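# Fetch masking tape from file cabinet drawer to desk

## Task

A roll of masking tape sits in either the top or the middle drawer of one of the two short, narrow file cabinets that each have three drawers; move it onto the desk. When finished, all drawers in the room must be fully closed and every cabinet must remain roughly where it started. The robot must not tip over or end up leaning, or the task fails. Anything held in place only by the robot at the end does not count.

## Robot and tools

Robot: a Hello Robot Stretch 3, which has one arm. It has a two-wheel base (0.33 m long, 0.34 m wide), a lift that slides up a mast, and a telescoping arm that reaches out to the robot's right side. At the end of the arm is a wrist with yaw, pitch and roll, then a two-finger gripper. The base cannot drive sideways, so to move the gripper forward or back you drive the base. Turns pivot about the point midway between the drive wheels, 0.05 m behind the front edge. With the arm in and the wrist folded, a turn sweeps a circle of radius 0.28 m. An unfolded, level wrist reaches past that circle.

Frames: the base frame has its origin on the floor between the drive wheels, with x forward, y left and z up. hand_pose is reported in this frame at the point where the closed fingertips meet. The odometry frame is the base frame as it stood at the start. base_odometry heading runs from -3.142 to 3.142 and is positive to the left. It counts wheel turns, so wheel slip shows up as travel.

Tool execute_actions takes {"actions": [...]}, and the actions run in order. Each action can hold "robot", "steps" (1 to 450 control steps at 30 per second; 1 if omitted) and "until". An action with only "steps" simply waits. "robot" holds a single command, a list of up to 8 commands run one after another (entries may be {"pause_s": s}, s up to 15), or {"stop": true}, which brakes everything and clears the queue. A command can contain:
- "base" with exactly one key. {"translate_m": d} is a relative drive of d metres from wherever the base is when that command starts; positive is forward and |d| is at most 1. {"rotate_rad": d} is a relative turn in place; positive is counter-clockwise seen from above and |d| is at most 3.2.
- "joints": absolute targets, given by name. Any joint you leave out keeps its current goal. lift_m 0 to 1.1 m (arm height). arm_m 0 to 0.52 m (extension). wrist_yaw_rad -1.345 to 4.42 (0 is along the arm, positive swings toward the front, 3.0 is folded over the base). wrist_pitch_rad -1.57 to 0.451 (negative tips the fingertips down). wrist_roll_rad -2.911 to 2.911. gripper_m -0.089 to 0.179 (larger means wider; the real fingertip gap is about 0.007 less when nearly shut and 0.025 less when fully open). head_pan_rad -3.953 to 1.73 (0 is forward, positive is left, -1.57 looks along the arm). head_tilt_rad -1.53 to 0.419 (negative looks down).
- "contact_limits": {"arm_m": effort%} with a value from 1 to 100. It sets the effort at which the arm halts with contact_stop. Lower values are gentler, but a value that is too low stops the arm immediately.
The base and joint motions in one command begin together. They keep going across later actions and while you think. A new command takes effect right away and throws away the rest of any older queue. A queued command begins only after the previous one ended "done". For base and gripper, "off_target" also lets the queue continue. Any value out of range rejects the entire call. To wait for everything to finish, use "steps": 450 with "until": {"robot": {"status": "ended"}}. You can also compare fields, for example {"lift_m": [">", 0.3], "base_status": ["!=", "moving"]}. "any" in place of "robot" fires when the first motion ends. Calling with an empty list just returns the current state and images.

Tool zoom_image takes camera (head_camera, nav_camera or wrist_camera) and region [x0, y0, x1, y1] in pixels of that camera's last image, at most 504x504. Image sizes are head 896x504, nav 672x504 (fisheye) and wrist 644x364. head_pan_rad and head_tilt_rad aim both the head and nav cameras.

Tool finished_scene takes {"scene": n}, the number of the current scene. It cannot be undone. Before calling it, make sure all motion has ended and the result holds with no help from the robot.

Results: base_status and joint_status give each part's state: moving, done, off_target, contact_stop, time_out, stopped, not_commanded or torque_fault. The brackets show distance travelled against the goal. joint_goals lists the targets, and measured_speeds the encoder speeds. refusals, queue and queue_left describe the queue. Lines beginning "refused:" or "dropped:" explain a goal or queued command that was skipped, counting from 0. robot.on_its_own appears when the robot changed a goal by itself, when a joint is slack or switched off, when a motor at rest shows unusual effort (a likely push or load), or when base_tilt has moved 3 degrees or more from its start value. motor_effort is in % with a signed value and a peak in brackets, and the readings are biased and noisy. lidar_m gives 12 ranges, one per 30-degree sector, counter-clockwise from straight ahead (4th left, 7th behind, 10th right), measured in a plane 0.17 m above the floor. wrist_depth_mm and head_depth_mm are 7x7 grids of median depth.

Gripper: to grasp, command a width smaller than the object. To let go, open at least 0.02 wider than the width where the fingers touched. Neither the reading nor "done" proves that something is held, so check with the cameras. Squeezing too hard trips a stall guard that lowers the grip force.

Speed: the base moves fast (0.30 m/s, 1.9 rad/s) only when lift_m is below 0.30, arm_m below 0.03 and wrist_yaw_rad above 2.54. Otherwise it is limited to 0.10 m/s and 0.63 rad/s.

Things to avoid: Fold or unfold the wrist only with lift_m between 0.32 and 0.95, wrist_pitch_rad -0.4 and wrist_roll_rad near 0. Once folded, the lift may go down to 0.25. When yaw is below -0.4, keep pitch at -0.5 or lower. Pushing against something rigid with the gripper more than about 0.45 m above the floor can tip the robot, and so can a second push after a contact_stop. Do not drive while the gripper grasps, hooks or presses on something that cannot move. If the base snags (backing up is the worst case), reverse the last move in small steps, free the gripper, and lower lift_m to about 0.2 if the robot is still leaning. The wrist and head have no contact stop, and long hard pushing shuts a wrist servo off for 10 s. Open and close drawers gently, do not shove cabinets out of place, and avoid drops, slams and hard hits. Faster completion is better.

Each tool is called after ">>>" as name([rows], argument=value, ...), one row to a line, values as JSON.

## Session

>>> execute_actions(actions=[])

Scene clock: 0.00 s.
robot.base_odometry: x=+0.000 y=+0.000 heading=+0.000 (m, m, rad; robot's odometry frame)
robot.turned_by_wheels: +0.000 (rad since the last result)
robot.turned_by_imu: +0.000 (rad since the last result)
robot.base_tilt: forward=-0.3 right=+0.8 (deg)
robot.lidar_m: 1.72 1.63 1.21 1.53 1.98 2.02 2.24 1.58 1.59 2.82 2.37 2.29
robot.head_depth_mm: 2067 2592 2641 2624 2670 2664 2101 / 2062 2353 2382 2381 2417 2440 2101 / 2045 2161 2166 2166 2191 2206 2120 / 1935 1960 1975 1990 2022 2019 1976 / 1800 1828 1825 1847 1858 1855 1866 / 1687 1699 1699 1705 1729 1743 1740 / 1586 1590 1594 1596 1605 1625 1628
robot.base_status: not_commanded
robot.joint_positions: lift_m=+0.313 arm_m=-0.002 wrist_yaw_rad=+2.863 wrist_pitch_rad=-0.538 wrist_roll_rad=-0.014 gripper_m=+0.037 head_pan_rad=-0.018 head_tilt_rad=-0.007
robot.joint_goals: lift_m=+0.313 arm_m=-0.002 wrist_yaw_rad=+2.863 wrist_pitch_rad=-0.538 wrist_roll_rad=-0.014 gripper_m=+0.037 head_pan_rad=-0.018 head_tilt_rad=-0.007
robot.joint_status: lift_m=not_commanded arm_m=not_commanded wrist_yaw_rad=not_commanded wrist_pitch_rad=not_commanded wrist_roll_rad=not_commanded gripper_m=not_commanded head_pan_rad=not_commanded head_tilt_rad=not_commanded
robot.measured_speeds: translate_m=+0.000 rotate_rad=+0.000 lift_m=+0.000 arm_m=+0.000 wrist_yaw_rad=+0.000 wrist_pitch_rad=+0.000 wrist_roll_rad=+0.000 head_pan_rad=+0.000 head_tilt_rad=+0.000
robot: refusals=0 queue=idle queue_left=0
robot.motor_effort: left_wheel=+0 right_wheel=+1 lift_m=+31 arm_m=+0 wrist_yaw_rad=+0 wrist_pitch_rad=+3 wrist_roll_rad=+0 gripper_m=+0 head_pan_rad=+0 head_tilt_rad=+1 (%)
robot.hand_pose: x=+0.0359 y=+0.0565 z=+0.3002 quat_wxyz=(+0.280, +0.696, +0.093, +0.654) (m; robot's base frame)
robot.wrist_depth_mm: - - - - - - - / - - - - - - - / 801 842 832 829 831 819 815 / 670 - 674 666 671 664 667 / 567 - 581 564 575 563 560 / 487 - - 484 489 480 487 / - - - 441 428 429 428
pictures: head_camera (sideways: a quarter turn clockwise sets it upright), nav_camera (sideways: a quarter turn counterclockwise sets it upright), wrist_camera
Images, in order (width x height): head_camera 896x504, nav_camera 672x504, wrist_camera 644x364.

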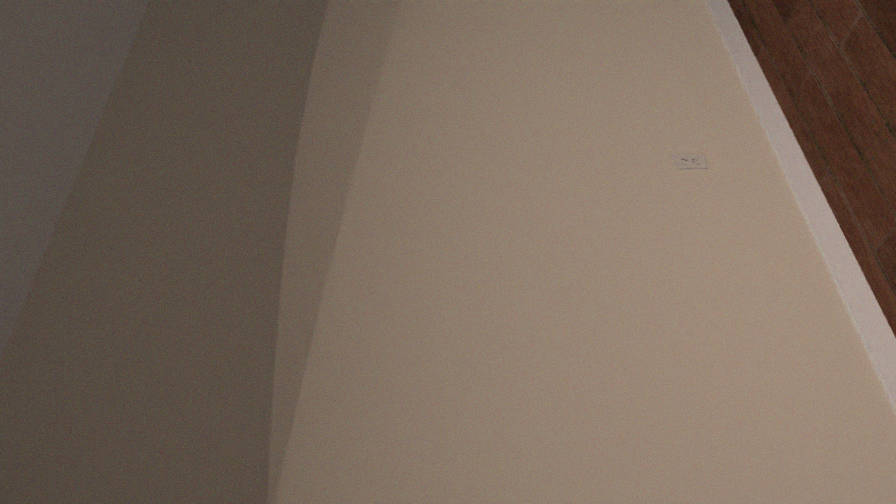

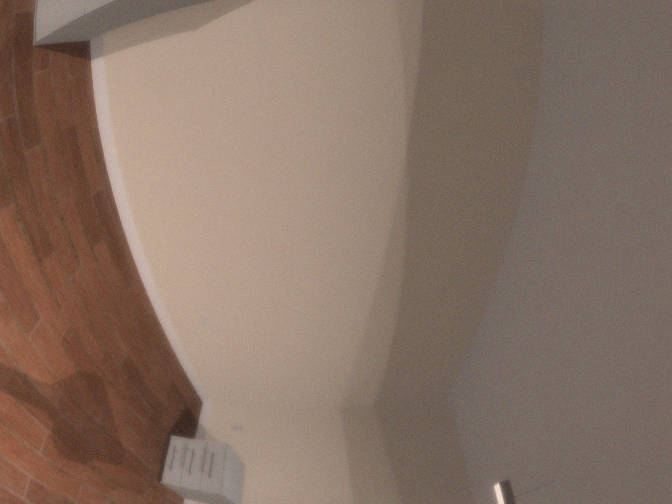

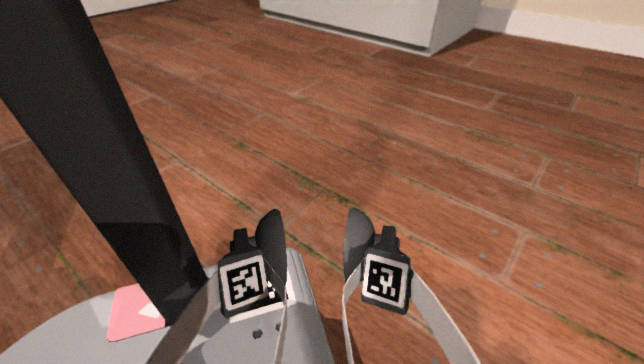

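>>> execute_actions([
  {"robot":{"joints":{"head_pan_rad":1.1,"head_tilt_rad":-0.4}},"steps":200,"until":{"robot":{"status":"ended"}}},
])

>>> execute_actions([
  {"robot":{"joints":{"head_pan_rad":-0.8,"head_tilt_rad":-0.5}},"steps":200,"until":{"robot":{"status":"ended"}}},
])

>>> execute_actions([
  {"robot":{"joints":{"head_pan_rad":-2.35,"head_tilt_rad":-0.5}},"steps":200,"until":{"robot":{"status":"ended"}}},
])

Scene clock: 1.27 s.
robot.base_odometry: x=+0.000 y=+0.000 heading=+0.000 (m, m, rad; robot's odometry frame)
robot.turned_by_wheels: +0.000 (rad since the last result)
robot.turned_by_imu: +0.000 (rad since the last result)
robot.base_tilt: forward=-0.2 right=+1.1 (deg)
robot.lidar_m: 1.72 1.63 1.21 1.54 1.98 2.02 2.25 1.59 1.58 2.83 2.37 2.29
robot.head_depth_mm: 1353 1444 1541 1651 1787 1695 1382 / 1414 1503 1548 1678 1857 1703 1375 / 1475 1589 1249 1295 1430 1590 1373 / 1546 1651 1286 1346 1477 1586 1372 / 1620 1755 1356 1445 1589 1659 1367 / 1714 1870 1441 1552 1719 1687 1379 / 1810 1963 1536 1672 1893 1676 1366
robot.base_status: not_commanded
robot.joint_positions: lift_m=+0.313 arm_m=-0.002 wrist_yaw_rad=+2.863 wrist_pitch_rad=-0.538 wrist_roll_rad=-0.014 gripper_m=+0.037 head_pan_rad=+1.093 head_tilt_rad=-0.395
robot.joint_goals: lift_m=+0.313 arm_m=-0.002 wrist_yaw_rad=+2.863 wrist_pitch_rad=-0.538 wrist_roll_rad=-0.014 gripper_m=+0.037 head_pan_rad=+1.100 head_tilt_rad=-0.400
robot.joint_status: lift_m=not_commanded arm_m=not_commanded wrist_yaw_rad=not_commanded wrist_pitch_rad=not_commanded wrist_roll_rad=not_commanded gripper_m=not_commanded head_pan_rad=done head_tilt_rad=done
robot.measured_speeds: translate_m=+0.000 rotate_rad=+0.000 lift_m=+0.000 arm_m=+0.000 wrist_yaw_rad=+0.000 wrist_pitch_rad=+0.000 wrist_roll_rad=+0.000 head_pan_rad=+0.000 head_tilt_rad=+0.000
robot: refusals=0 queue=done queue_left=0
robot.motor_effort: left_wheel=+1(1) right_wheel=+1(1) lift_m=+31(31) arm_m=+0(0) wrist_yaw_rad=+0(0) wrist_pitch_rad=+4(4) wrist_roll_rad=+0(1) gripper_m=+0(0) head_pan_rad=+2(30) head_tilt_rad=-3(26) (%)
robot.hand_pose: x=+0.0359 y=+0.0565 z=+0.3002 quat_wxyz=(+0.280, +0.696, +0.093, +0.654) (m; robot's base frame)
robot.wrist_depth_mm: - - - - - - - / - - - - - - - / 792 830 827 826 837 814 823 / 673 - 675 673 672 676 671 / 569 - 591 562 568 562 562 / 489 - - 487 492 485 480 / - - - 435 424 423 425
pictures: head_camera (sideways: a quarter turn clockwise sets it upright), nav_camera (sideways: a quarter turn counterclockwise sets it upright), wrist_camera
Images, in order (width x height): head_camera 896x504, nav_camera 672x504, wrist_camera 644x364.

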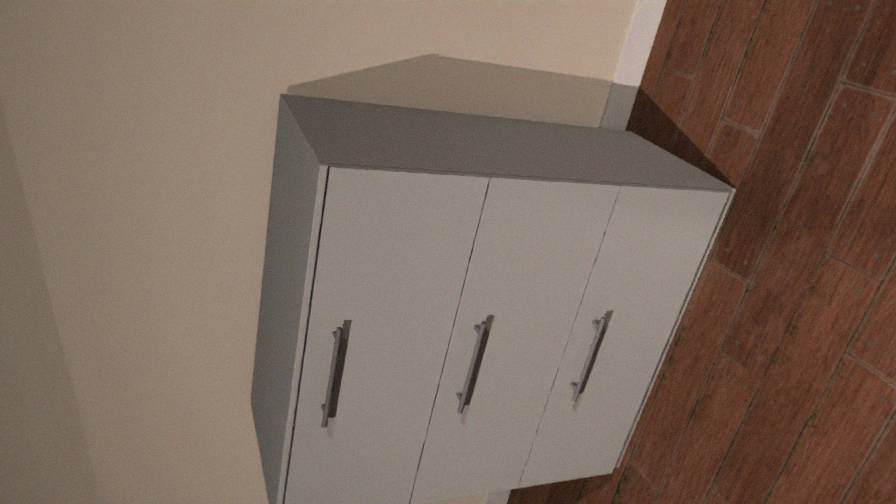

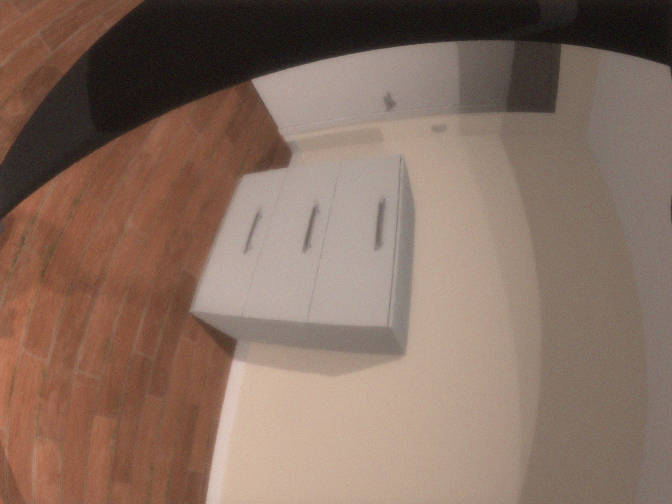

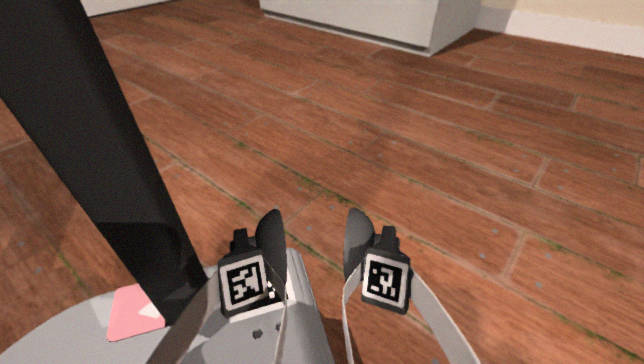

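Scene clock: 2.77 s.
robot.base_odometry: x=+0.000 y=+0.000 heading=+0.000 (m, m, rad; robot's odometry frame)
robot.turned_by_wheels: +0.000 (rad since the last result)
robot.turned_by_imu: +0.000 (rad since the last result)
robot.base_tilt: forward=-0.1 right=+0.9 (deg)
robot.lidar_m: 1.72 1.63 1.21 1.53 1.98 2.02 2.24 1.58 1.59 2.82 2.37 2.29
robot.head_depth_mm: 2279 2489 2701 2460 1952 1550 1301 / 2315 2528 2792 2588 1937 1545 1295 / 2336 2565 2826 2557 1933 1554 1288 / 2387 2611 2869 2580 1929 1541 1290 / 2422 2645 2493 2466 1924 1539 1288 / 2482 2695 2467 2504 1917 1531 1279 / 2500 2745 3019 2542 1915 1530 1280
robot.base_status: not_commanded
robot.joint_positions: lift_m=+0.313 arm_m=-0.002 wrist_yaw_rad=+2.863 wrist_pitch_rad=-0.538 wrist_roll_rad=-0.014 gripper_m=+0.037 head_pan_rad=-0.793 head_tilt_rad=-0.494
robot.joint_goals: lift_m=+0.313 arm_m=-0.002 wrist_yaw_rad=+2.863 wrist_pitch_rad=-0.538 wrist_roll_rad=-0.014 gripper_m=+0.037 head_pan_rad=-0.800 head_tilt_rad=-0.500
robot.joint_status: lift_m=not_commanded arm_m=not_commanded wrist_yaw_rad=not_commanded wrist_pitch_rad=not_commanded wrist_roll_rad=not_commanded gripper_m=not_commanded head_pan_rad=done head_tilt_rad=done
robot.measured_speeds: translate_m=+0.000 rotate_rad=+0.000 lift_m=+0.000 arm_m=+0.000 wrist_yaw_rad=+0.000 wrist_pitch_rad=+0.000 wrist_roll_rad=+0.000 head_pan_rad=+0.000 head_tilt_rad=+0.000
robot: refusals=0 queue=done queue_left=0
robot.motor_effort: left_wheel=+1(1) right_wheel=+1(1) lift_m=+31(31) arm_m=+0(0) wrist_yaw_rad=+0(1) wrist_pitch_rad=+4(4) wrist_roll_rad=+0(0) gripper_m=-1(0) head_pan_rad=-3(33) head_tilt_rad=-1(14) (%)
robot.hand_pose: x=+0.0359 y=+0.0565 z=+0.3002 quat_wxyz=(+0.280, +0.696, +0.093, +0.654) (m; robot's base frame)
robot.wrist_depth_mm: - - - - - - - / - - - - - - - / 809 834 818 828 824 815 813 / 673 - 669 676 670 661 666 / 564 - 583 562 568 563 562 / 498 - - 486 490 482 486 / - - - 438 431 425 424
pictures: head_camera (sideways: a quarter turn clockwise sets it upright), nav_camera (sideways: a quarter turn counterclockwise sets it upright), wrist_camera
Images, in order (width x height): head_camera 896x504, nav_camera 672x504, wrist_camera 644x364.

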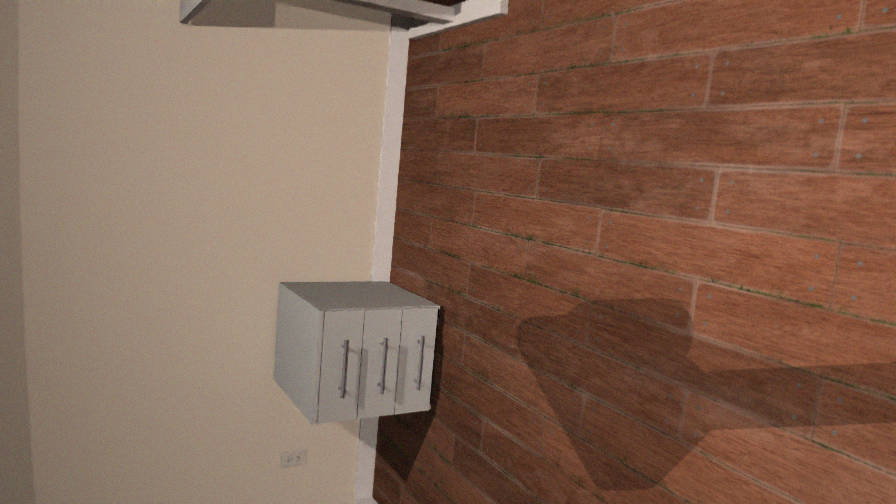

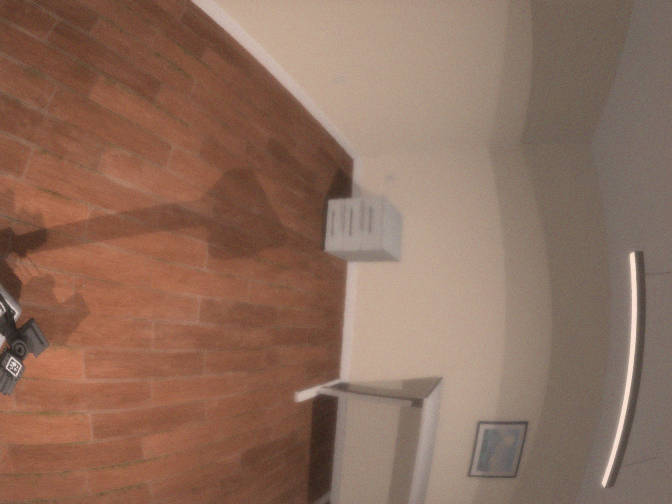

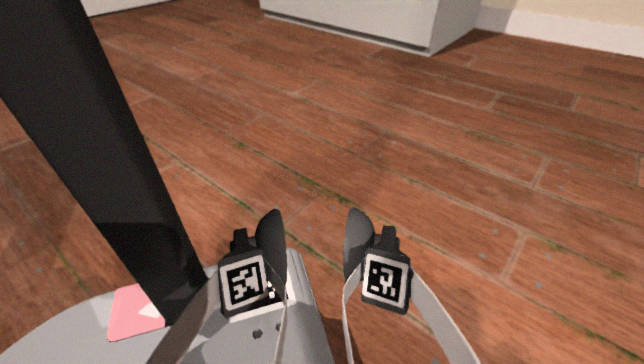

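Scene clock: 4.10 s.
robot.base_odometry: x=+0.000 y=+0.000 heading=+0.000 (m, m, rad; robot's odometry frame)
robot.turned_by_wheels: +0.000 (rad since the last result)
robot.turned_by_imu: +0.000 (rad since the last result)
robot.base_tilt: forward=-0.1 right=+0.8 (deg)
robot.lidar_m: 1.73 1.63 1.20 1.53 1.99 2.02 2.25 1.58 1.59 2.83 2.37 2.29
robot.head_depth_mm: 1747 1889 2077 2266 1932 1548 1292 / 1770 1931 2110 2294 1946 1543 1292 / 1804 1965 2159 2369 1933 1539 1291 / 1830 1997 2147 1920 1944 1543 1284 / 1878 2037 2155 1816 1917 1540 1286 / 1893 2063 2288 1924 1924 1540 1279 / 1943 2120 2323 2510 1915 1543 1280
robot.base_status: not_commanded
robot.joint_positions: lift_m=+0.313 arm_m=-0.002 wrist_yaw_rad=+2.863 wrist_pitch_rad=-0.538 wrist_roll_rad=-0.014 gripper_m=+0.037 head_pan_rad=-2.343 head_tilt_rad=-0.494
robot.joint_goals: lift_m=+0.313 arm_m=-0.002 wrist_yaw_rad=+2.863 wrist_pitch_rad=-0.538 wrist_roll_rad=-0.014 gripper_m=+0.037 head_pan_rad=-2.350 head_tilt_rad=-0.500
robot.joint_status: lift_m=not_commanded arm_m=not_commanded wrist_yaw_rad=not_commanded wrist_pitch_rad=not_commanded wrist_roll_rad=not_commanded gripper_m=not_commanded head_pan_rad=done head_tilt_rad=done
robot.measured_speeds: translate_m=+0.000 rotate_rad=+0.000 lift_m=+0.000 arm_m=+0.000 wrist_yaw_rad=+0.000 wrist_pitch_rad=+0.000 wrist_roll_rad=+0.000 head_pan_rad=+0.000 head_tilt_rad=+0.000
robot: refusals=0 queue=done queue_left=0
robot.motor_effort: left_wheel=+1(1) right_wheel=+1(1) lift_m=+31(31) arm_m=+0(0) wrist_yaw_rad=+1(1) wrist_pitch_rad=+4(4) wrist_roll_rad=+0(0) gripper_m=+0(0) head_pan_rad=-3(32) head_tilt_rad=-2(2) (%)
robot.hand_pose: x=+0.0359 y=+0.0565 z=+0.3002 quat_wxyz=(+0.280, +0.696, +0.093, +0.654) (m; robot's base frame)
robot.wrist_depth_mm: - - - - - - - / - - - - - - - / 803 836 831 839 821 824 816 / 674 - 673 662 660 672 664 / 571 - 582 561 569 565 555 / 487 - - 489 493 484 484 / - - - 434 425 427 424
pictures: head_camera (sideways: a quarter turn clockwise sets it upright), nav_camera (sideways: a quarter turn counterclockwise sets it upright), wrist_camera
Images, in order (width x height): head_camera 896x504, nav_camera 672x504, wrist_camera 644x364.

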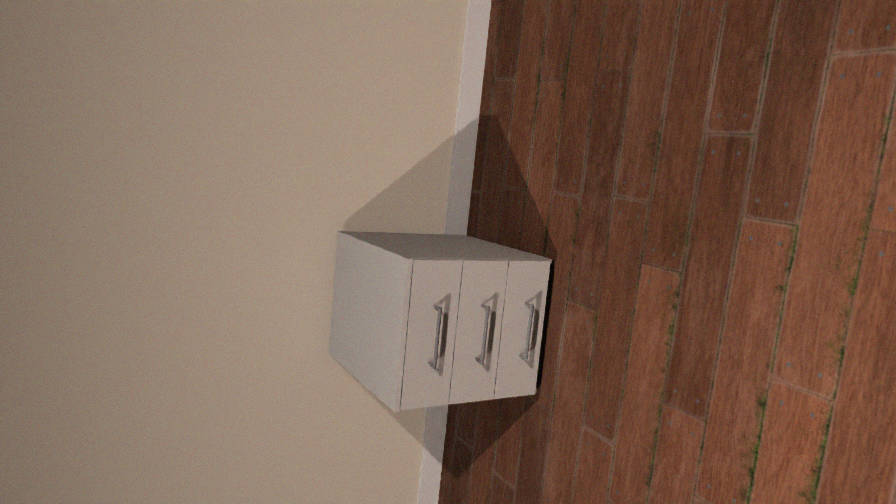

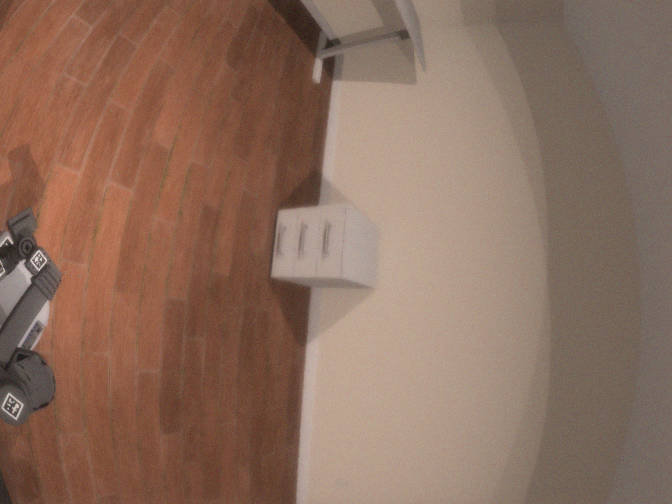

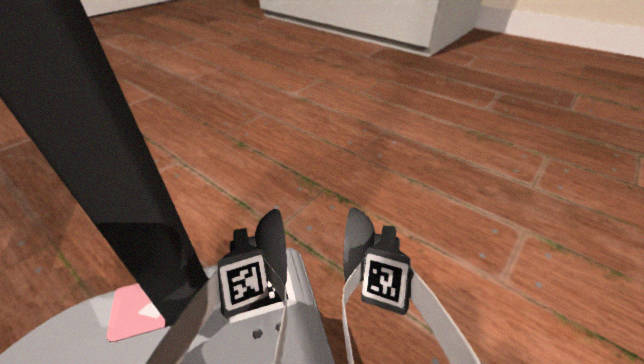

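>>> execute_actions([
  {"robot":[{"joints":{"wrist_pitch_rad":-0.4,"wrist_yaw_rad":3.0,"head_pan_rad":-1.57,"head_tilt_rad":-0.8}},{"joints":{"lift_m":0.285}},{"base":{"rotate_rad":-1.89}},{"base":{"translate_m":0.934}},{"joints":{"lift_m":0.33}},{"base":{"rotate_rad":0.933},"joints":{"wrist_yaw_rad":0.0}},{"joints":{"wrist_pitch_rad":0,"wrist_roll_rad":1.57,"gripper_m":0.06,"lift_m":0.32,"arm_m":0.2}}],"steps":450,"until":{"robot":{"status":"ended"}}},
  {"steps":300,"until":{"robot":{"status":"ended"}}},
])

Scene clock: 19.90 s.
robot.base_odometry: x=-0.293 y=-0.887 heading=-0.957 (m, m, rad; robot's odometry frame)
robot.turned_by_wheels: -0.957 (rad since the last result)
robot.turned_by_imu: -0.947 (rad since the last result)
robot.base_tilt: forward=-0.2 right=+0.8 (deg)
robot.lidar_m: 1.73 2.08 2.42 2.35 2.42 2.63 2.56 1.91 0.85 0.83 1.46 2.02
robot.head_depth_mm: 1221 1405 1643 1777 1494 1300 1146 / 1230 1398 1544 1198 1454 1290 1142 / 1222 1402 1277 1140 1416 1320 1134 / 1227 1403 1263 1143 1409 - 1133 / 1219 1406 1402 1229 1417 1276 1141 / 1229 1411 1651 1737 1471 1276 1133 / 1230 1405 1648 1727 1460 1274 1129
robot.base_status: done (rotate_rad +0.9329 of +0.9330)
robot.joint_positions: lift_m=+0.320 arm_m=+0.200 wrist_yaw_rad=+0.001 wrist_pitch_rad=-0.021 wrist_roll_rad=+1.567 gripper_m=+0.060 head_pan_rad=-1.577 head_tilt_rad=-0.790
robot.joint_goals: lift_m=+0.320 arm_m=+0.200 wrist_yaw_rad=+0.000 wrist_pitch_rad=+0.000 wrist_roll_rad=+1.570 gripper_m=+0.060 head_pan_rad=-1.570 head_tilt_rad=-0.800
robot.joint_status: lift_m=done arm_m=done wrist_yaw_rad=done wrist_pitch_rad=done wrist_roll_rad=done gripper_m=done head_pan_rad=done head_tilt_rad=done
robot.measured_speeds: translate_m=+0.000 rotate_rad=+0.000 lift_m=+0.000 arm_m=+0.000 wrist_yaw_rad=+0.000 wrist_pitch_rad=+0.000 wrist_roll_rad=+0.000 head_pan_rad=+0.000 head_tilt_rad=+0.000
robot: refusals=0 queue=done queue_left=0
robot.motor_effort: left_wheel=-1(9) right_wheel=+3(5) lift_m=+18(43) arm_m=+3(2) wrist_yaw_rad=+0(3) wrist_pitch_rad=+6(7) wrist_roll_rad=+2(6) gripper_m=+0(77) head_pan_rad=+2(31) head_tilt_rad=-4(24) (%)
robot.hand_pose: x=-0.0212 y=-0.6002 z=+0.4293 quat_wxyz=(+0.002, +0.000, -1.000, -0.011) (m; robot's base frame)
robot.wrist_depth_mm: 878 892 357 355 362 366 368 / 900 911 373 371 376 378 386 / 949 959 957 383 384 392 396 / 982 975 972 396 401 406 413 / - - - 412 417 424 430 / - - - - - 723 493 / - - - - - 683 493
pictures: head_camera (sideways: a quarter turn clockwise sets it upright), nav_camera (sideways: a quarter turn counterclockwise sets it upright), wrist_camera
Images, in order (width x height): head_camera 896x504, nav_camera 672x504, wrist_camera 644x364.

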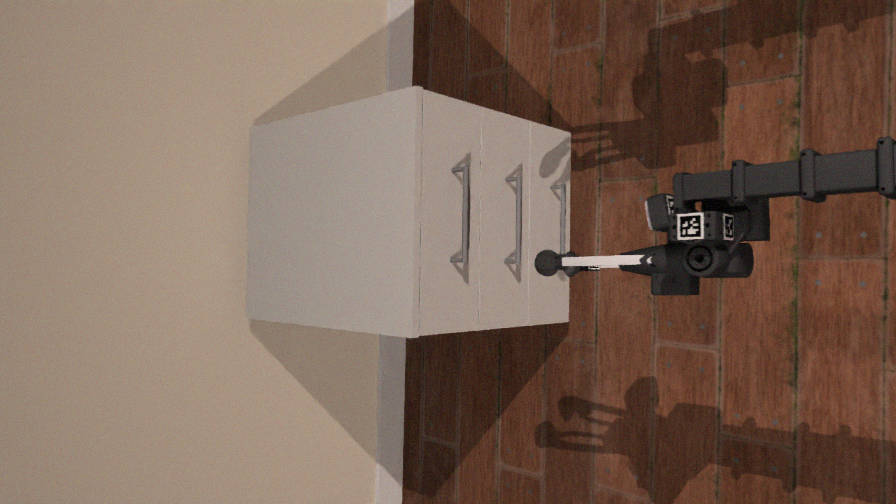

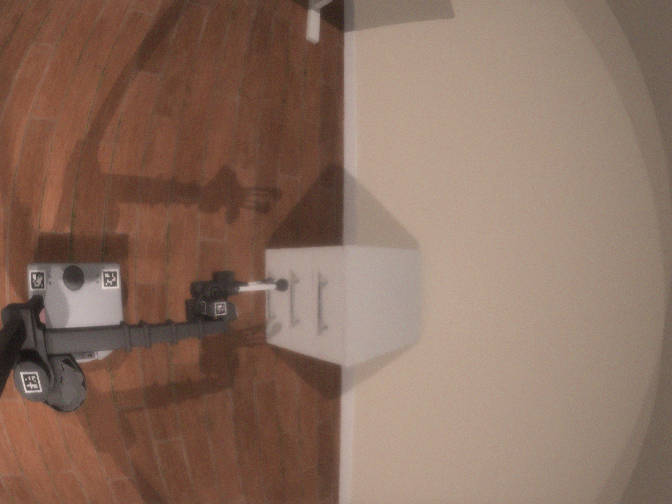

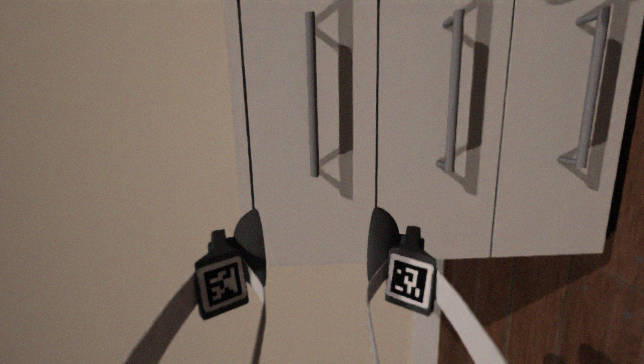

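>>> execute_actions([
  {"robot":[{"base":{"rotate_rad":-0.03}},{"base":{"translate_m":-0.065},"joints":{"arm_m":0.34}}],"steps":450,"until":{"robot":{"status":"ended"}}},
])

Scene clock: 23.17 s.
robot.base_odometry: x=-0.329 y=-0.833 heading=-0.987 (m, m, rad; robot's odometry frame)
robot.turned_by_wheels: -0.030 (rad since the last result)
robot.turned_by_imu: -0.031 (rad since the last result)
robot.base_tilt: forward=-0.2 right=+0.9 (deg)
robot.lidar_m: 1.79 2.13 2.44 2.36 2.36 2.58 2.50 1.97 0.86 0.83 1.45 1.99
robot.head_depth_mm: 1233 1417 1662 1779 1497 1304 1144 / 1227 1409 1664 1766 1495 1295 1147 / 1228 1408 1280 1167 1430 1285 1139 / 1230 1413 1270 1138 1362 1290 1136 / 1226 1405 1267 1149 1401 1286 1135 / 1219 1398 1605 1643 1469 1276 1134 / 1219 1397 1633 1732 1469 1280 1122
robot.base_status: done (translate_m -0.0650 of -0.0650)
robot.joint_positions: lift_m=+0.320 arm_m=+0.340 wrist_yaw_rad=+0.000 wrist_pitch_rad=-0.021 wrist_roll_rad=+1.567 gripper_m=+0.060 head_pan_rad=-1.577 head_tilt_rad=-0.790
robot.joint_goals: lift_m=+0.320 arm_m=+0.340 wrist_yaw_rad=+0.000 wrist_pitch_rad=+0.000 wrist_roll_rad=+1.570 gripper_m=+0.060 head_pan_rad=-1.570 head_tilt_rad=-0.800
robot.joint_status: lift_m=done arm_m=done wrist_yaw_rad=done wrist_pitch_rad=done wrist_roll_rad=done gripper_m=done head_pan_rad=done head_tilt_rad=done
robot.measured_speeds: translate_m=+0.000 rotate_rad=+0.000 lift_m=+0.000 arm_m=+0.000 wrist_yaw_rad=+0.000 wrist_pitch_rad=+0.000 wrist_roll_rad=+0.000 head_pan_rad=+0.000 head_tilt_rad=+0.000
robot: refusals=0 queue=done queue_left=0
robot.motor_effort: left_wheel=+2(3) right_wheel=+0(6) lift_m=+18(18) arm_m=+3(4) wrist_yaw_rad=+0(0) wrist_pitch_rad=+6(6) wrist_roll_rad=+2(2) gripper_m=+0(0) head_pan_rad=+2(2) head_tilt_rad=-4(4) (%)
robot.hand_pose: x=-0.0213 y=-0.7403 z=+0.4294 quat_wxyz=(+0.002, +0.000, -1.000, -0.011) (m; robot's base frame)
robot.wrist_depth_mm: 749 753 229 230 233 237 239 / 768 781 234 236 239 242 245 / 794 810 240 244 248 248 253 / 834 830 250 251 255 256 261 / 845 846 257 258 260 265 269 / 882 881 267 267 - 273 278 / 903 910 277 275 280 282 288
pictures: head_camera (sideways: a quarter turn clockwise sets it upright), nav_camera (sideways: a quarter turn counterclockwise sets it upright), wrist_camera
Images, in order (width x height): head_camera 896x504, nav_camera 672x504, wrist_camera 644x364.

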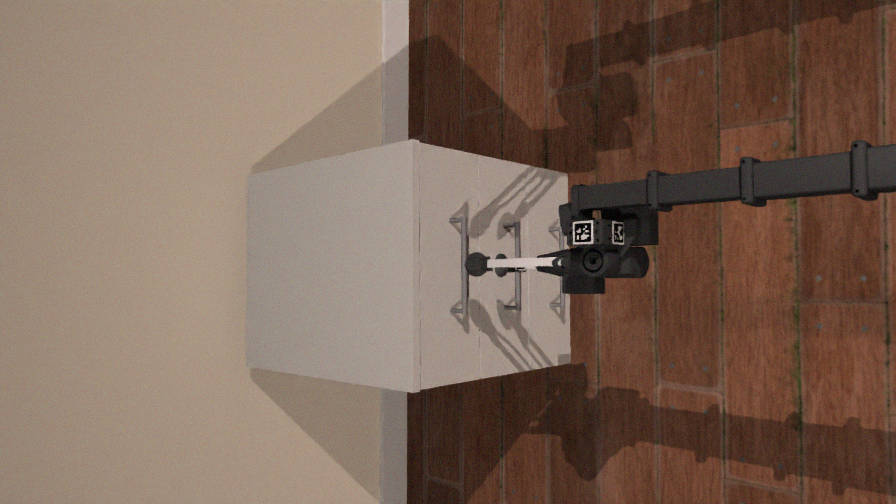

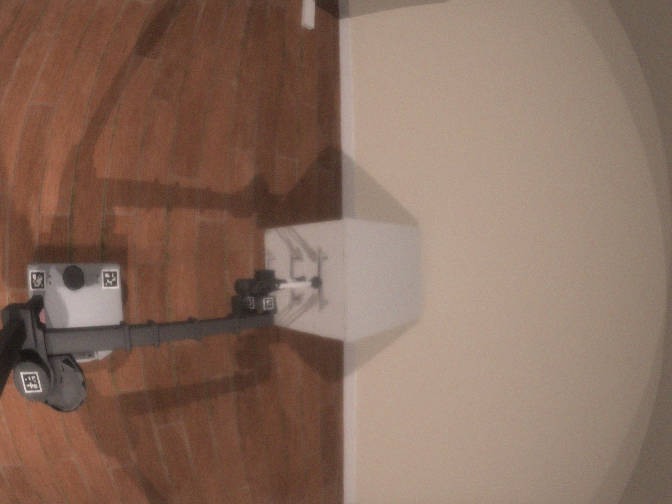

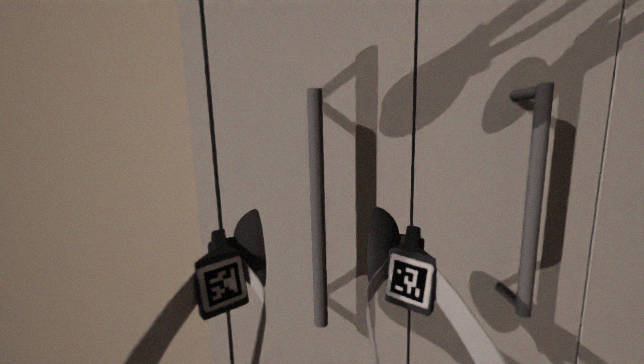

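>>> execute_actions([
  {"robot":[{"joints":{"arm_m":0.403,"head_tilt_rad":-0.95},"contact_limits":{"arm_m":10}},{"joints":{"gripper_m":-0.05}},{"joints":{"arm_m":0.08},"contact_limits":{"arm_m":10}}],"steps":450,"until":{"robot":{"status":"ended"}}},
])

Scene clock: 29.57 s.
robot.base_odometry: x=-0.329 y=-0.833 heading=-0.987 (m, m, rad; robot's odometry frame)
robot.turned_by_wheels: +0.000 (rad since the last result)
robot.turned_by_imu: -0.001 (rad since the last result)
robot.base_tilt: forward=-0.2 right=+0.9 (deg)
robot.lidar_m: 1.79 2.13 2.45 2.36 2.36 2.59 2.49 1.97 0.86 0.83 1.45 1.99
robot.head_depth_mm: 1313 1553 1760 1576 1382 1242 1117 / 1306 1540 1750 1562 1373 1237 1132 / 1303 1291 1141 1086 1345 1252 - / 1300 1254 1163 1101 1363 1190 - / 1298 1244 1162 1091 1341 1214 1110 / 1295 1453 1698 1452 1329 1211 1098 / 1294 1521 1734 1531 1351 1216 1095
robot.base_status: done (translate_m -0.0650 of -0.0650)
robot.joint_positions: lift_m=+0.320 arm_m=+0.080 wrist_yaw_rad=-0.005 wrist_pitch_rad=-0.029 wrist_roll_rad=+1.567 gripper_m=-0.049 head_pan_rad=-1.577 head_tilt_rad=-0.938
robot.joint_goals: lift_m=+0.320 arm_m=+0.080 wrist_yaw_rad=+0.000 wrist_pitch_rad=+0.000 wrist_roll_rad=+1.570 gripper_m=-0.050 head_pan_rad=-1.570 head_tilt_rad=-0.950
robot.joint_status: lift_m=done arm_m=done wrist_yaw_rad=done wrist_pitch_rad=done wrist_roll_rad=done gripper_m=done head_pan_rad=done head_tilt_rad=done
robot.measured_speeds: translate_m=+0.000 rotate_rad=+0.000 lift_m=+0.000 arm_m=+0.000 wrist_yaw_rad=+0.000 wrist_pitch_rad=+0.000 wrist_roll_rad=+0.000 head_pan_rad=+0.000 head_tilt_rad=+0.000
robot: refusals=0 queue=done queue_left=0
robot.motor_effort: left_wheel=+2(2) right_wheel=+0(1) lift_m=+19(18) arm_m=-3(5) wrist_yaw_rad=+6(6) wrist_pitch_rad=+9(8) wrist_roll_rad=+2(2) gripper_m=-20(96) head_pan_rad=+2(2) head_tilt_rad=-6(18) (%)
robot.contact_limits: arm_m 10 (drawing in: default 16, maximum 26; extending or still: default 22, maximum 35)
robot.hand_pose: x=-0.0227 y=-0.4808 z=+0.4275 quat_wxyz=(+0.002, -0.003, -1.000, -0.015) (m; robot's base frame)
robot.wrist_depth_mm: - - 169 171 173 494 473 / - - 173 175 178 507 471 / - - 179 179 183 520 471 / - - 183 184 188 541 475 / - - 188 171 195 555 481 / - - 193 198 378 626 488 / - - 201 202 207 728 490
pictures: head_camera (sideways: a quarter turn clockwise sets it upright), nav_camera (sideways: a quarter turn counterclockwise sets it upright), wrist_camera
Images, in order (width x height): head_camera 896x504, nav_camera 672x504, wrist_camera 644x364.

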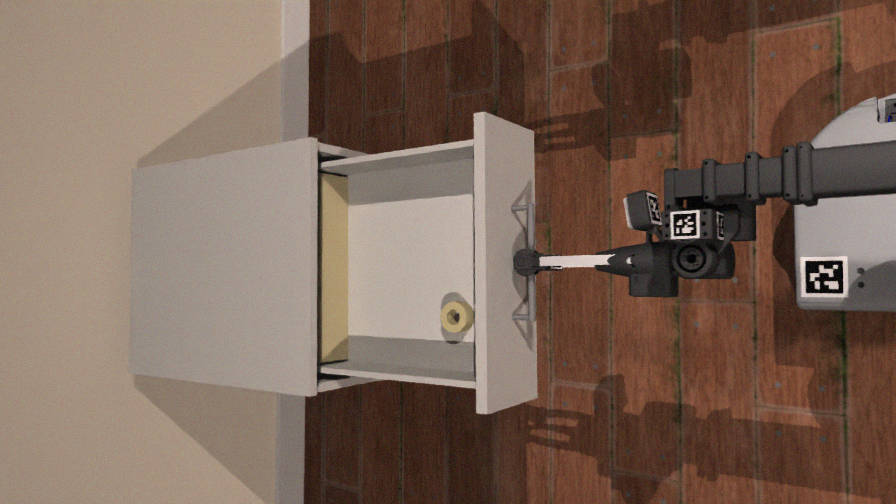

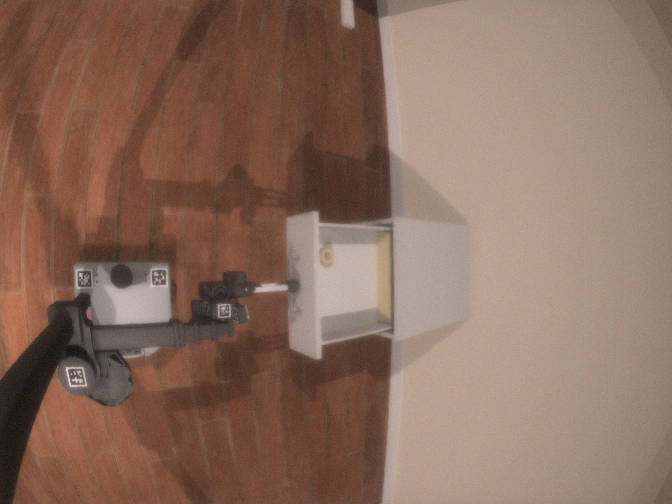

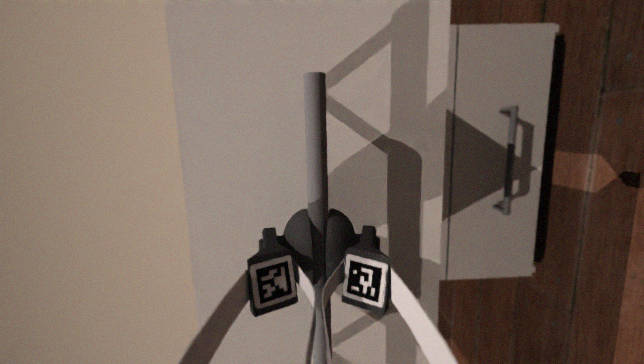

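>>> execute_actions([
  {"robot":[{"joints":{"gripper_m":0.06}},{"joints":{"arm_m":0.02}},{"base":{"translate_m":0.082},"joints":{"lift_m":0.67,"wrist_pitch_rad":-1.55,"gripper_m":0.1,"arm_m":0.15}},{"joints":{"arm_m":0.49}},{"joints":{"lift_m":0.58}}],"steps":450,"until":{"robot":{"status":"ended"}}},
])

Scene clock: 41.87 s.
robot.base_odometry: x=-0.284 y=-0.901 heading=-0.987 (m, m, rad; robot's odometry frame)
robot.turned_by_wheels: +0.000 (rad since the last result)
robot.turned_by_imu: -0.002 (rad since the last result)
robot.base_tilt: forward=-0.1 right=+0.9 (deg)
robot.lidar_m: 1.71 2.07 2.31 2.35 2.35 2.66 2.57 1.97 0.86 0.83 1.45 2.00
robot.head_depth_mm: 1311 1549 1756 1565 1384 1233 1112 / 1307 1438 1175 1082 1349 1253 - / 1295 1258 1144 1102 1347 1234 - / 1296 1264 - 1096 1340 1219 - / 1301 1281 1132 1094 1340 1226 1110 / 1297 1535 1729 1532 1348 1210 1102 / 1289 1532 1725 1528 1346 1213 1102
robot.base_status: done (translate_m +0.0820 of +0.0820)
robot.joint_positions: lift_m=+0.580 arm_m=+0.490 wrist_yaw_rad=-0.001 wrist_pitch_rad=-1.543 wrist_roll_rad=+1.567 gripper_m=+0.100 head_pan_rad=-1.577 head_tilt_rad=-0.938
robot.joint_goals: lift_m=+0.580 arm_m=+0.490 wrist_yaw_rad=+0.000 wrist_pitch_rad=-1.550 wrist_roll_rad=+1.570 gripper_m=+0.100 head_pan_rad=-1.570 head_tilt_rad=-0.950
robot.joint_status: lift_m=done arm_m=done wrist_yaw_rad=done wrist_pitch_rad=done wrist_roll_rad=done gripper_m=done head_pan_rad=done head_tilt_rad=done
robot.measured_speeds: translate_m=+0.000 rotate_rad=+0.000 lift_m=+0.000 arm_m=+0.000 wrist_yaw_rad=+0.000 wrist_pitch_rad=+0.000 wrist_roll_rad=+0.000 head_pan_rad=+0.000 head_tilt_rad=+0.000
robot: refusals=0 queue=done queue_left=0
robot.motor_effort: left_wheel=+2(6) right_wheel=-1(4) lift_m=+18(45) arm_m=+3(3) wrist_yaw_rad=+2(6) wrist_pitch_rad=-2(8) wrist_roll_rad=+2(2) gripper_m=+0(80) head_pan_rad=+2(2) head_tilt_rad=-5(6) (%)
robot.hand_pose: x=-0.0215 y=-0.6173 z=+0.4624 quat_wxyz=(+0.001, +0.001, -0.717, -0.698) (m; robot's base frame)
robot.wrist_depth_mm: 232 232 232 230 229 148 109 / 240 238 239 238 237 149 112 / 248 246 245 245 243 150 115 / 254 253 253 250 251 151 118 / 262 261 261 259 258 153 123 / 272 271 268 269 267 144 674 / 244 238 236 231 228 170 690
pictures: head_camera (sideways: a quarter turn clockwise sets it upright), nav_camera (sideways: a quarter turn counterclockwise sets it upright), wrist_camera
Images, in order (width x height): head_camera 896x504, nav_camera 672x504, wrist_camera 644x364.

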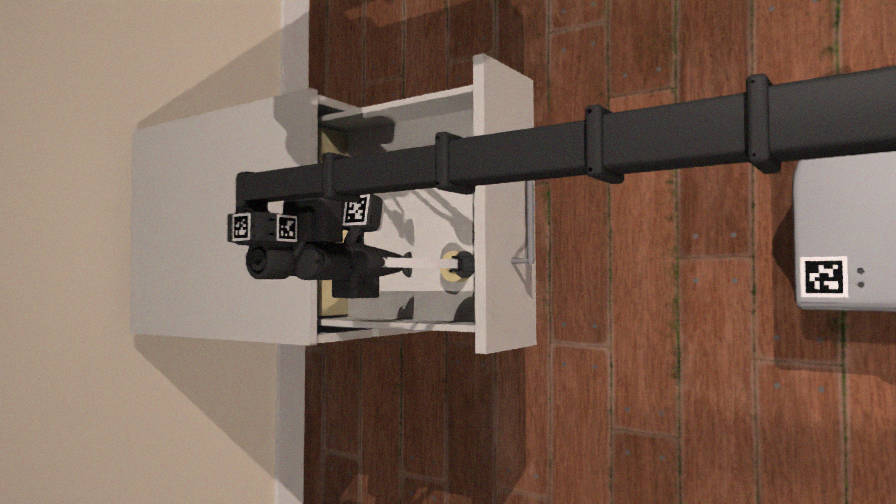

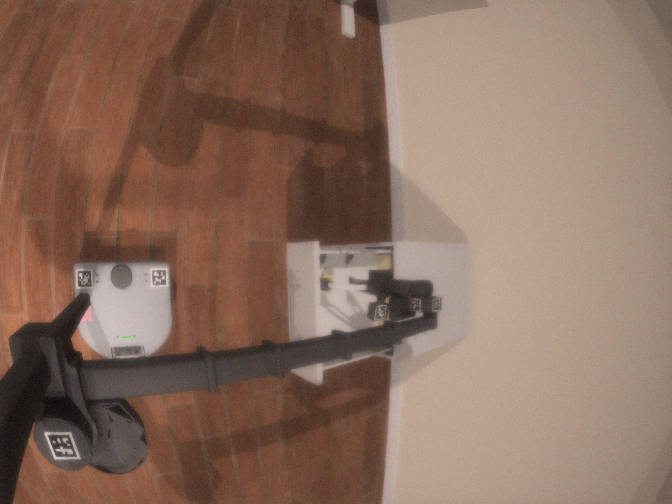

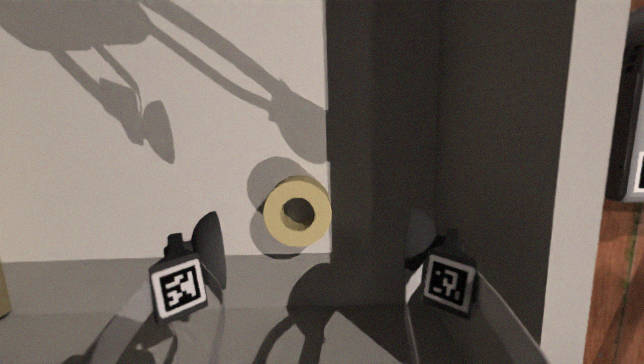

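>>> execute_actions([
  {"robot":[{"joints":{"arm_m":0.504,"lift_m":0.508}},{"joints":{"gripper_m":0.0}},{"joints":{"lift_m":0.67}}],"steps":450,"until":{"robot":{"status":"ended"}}},
])

Scene clock: 46.80 s.
robot.base_odometry: x=-0.284 y=-0.901 heading=-0.987 (m, m, rad; robot's odometry frame)
robot.turned_by_wheels: +0.000 (rad since the last result)
robot.turned_by_imu: -0.001 (rad since the last result)
robot.base_tilt: forward=-0.3 right=+1.0 (deg)
robot.lidar_m: 1.72 2.07 2.31 2.36 2.35 2.67 2.58 1.97 0.86 0.83 1.45 2.00
robot.head_depth_mm: 1310 1547 1772 1566 1379 1254 1134 / 1307 1427 1165 1075 - - - / 1305 1331 - 1094 1344 1226 - / 1305 1317 1212 1080 1345 1223 - / 1295 1278 1157 1097 1342 1218 1110 / 1297 1533 1721 1520 1348 1217 1101 / 1297 1518 1719 1527 1345 1214 1101
robot.base_status: done (translate_m +0.0820 of +0.0820)
robot.joint_positions: lift_m=+0.670 arm_m=+0.504 wrist_yaw_rad=-0.001 wrist_pitch_rad=-1.548 wrist_roll_rad=+1.567 gripper_m=+0.001 head_pan_rad=-1.577 head_tilt_rad=-0.938
robot.joint_goals: lift_m=+0.670 arm_m=+0.504 wrist_yaw_rad=+0.000 wrist_pitch_rad=-1.550 wrist_roll_rad=+1.570 gripper_m=+0.000 head_pan_rad=-1.570 head_tilt_rad=-0.950
robot.joint_status: lift_m=done arm_m=done wrist_yaw_rad=done wrist_pitch_rad=done wrist_roll_rad=done gripper_m=done head_pan_rad=done head_tilt_rad=done
robot.measured_speeds: translate_m=+0.000 rotate_rad=+0.000 lift_m=+0.000 arm_m=+0.000 wrist_yaw_rad=+0.000 wrist_pitch_rad=+0.000 wrist_roll_rad=+0.000 head_pan_rad=+0.000 head_tilt_rad=+0.000
robot: refusals=0 queue=done queue_left=0
robot.motor_effort: left_wheel=+2(2) right_wheel=-1(1) lift_m=+42(43) arm_m=+3(2) wrist_yaw_rad=+1(1) wrist_pitch_rad=-1(4) wrist_roll_rad=+2(2) gripper_m=-16(92) head_pan_rad=+2(3) head_tilt_rad=-4(5) (%)
robot.hand_pose: x=-0.0215 y=-0.6300 z=+0.5515 quat_wxyz=(+0.001, +0.001, -0.715, -0.699) (m; robot's base frame)
robot.wrist_depth_mm: 314 315 317 315 314 206 665 / 315 324 326 325 323 678 - / 314 333 335 335 331 212 - / 309 346 345 344 341 471 750 / 314 356 356 159 298 761 761 / 304 321 - 165 273 773 783 / 280 825 820 823 810 810 815
pictures: head_camera (sideways: a quarter turn clockwise sets it upright), nav_camera (sideways: a quarter turn counterclockwise sets it upright), wrist_camera
Images, in order (width x height): head_camera 896x504, nav_camera 672x504, wrist_camera 644x364.

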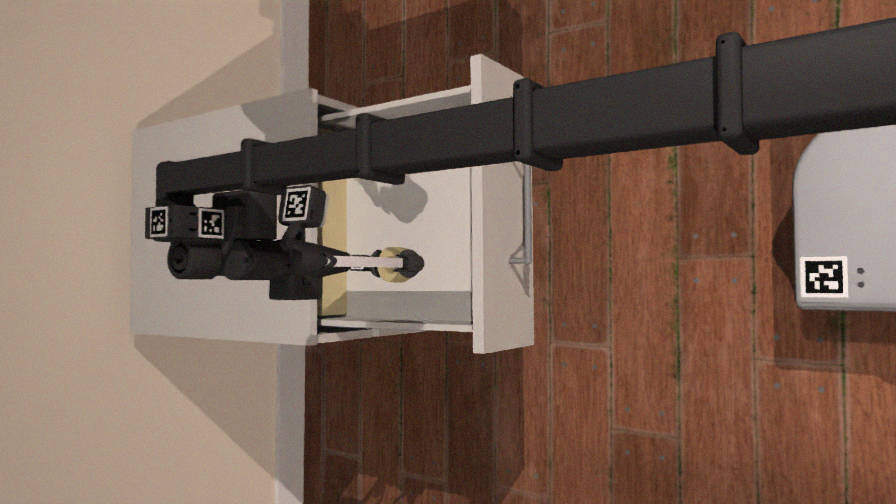

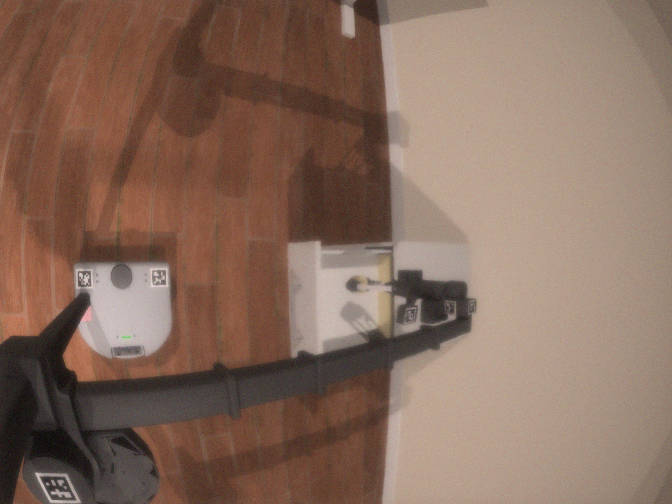

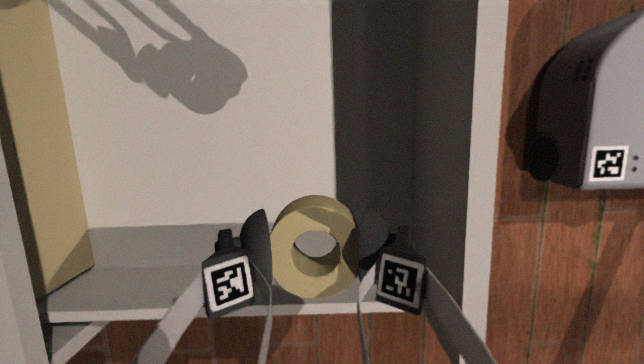

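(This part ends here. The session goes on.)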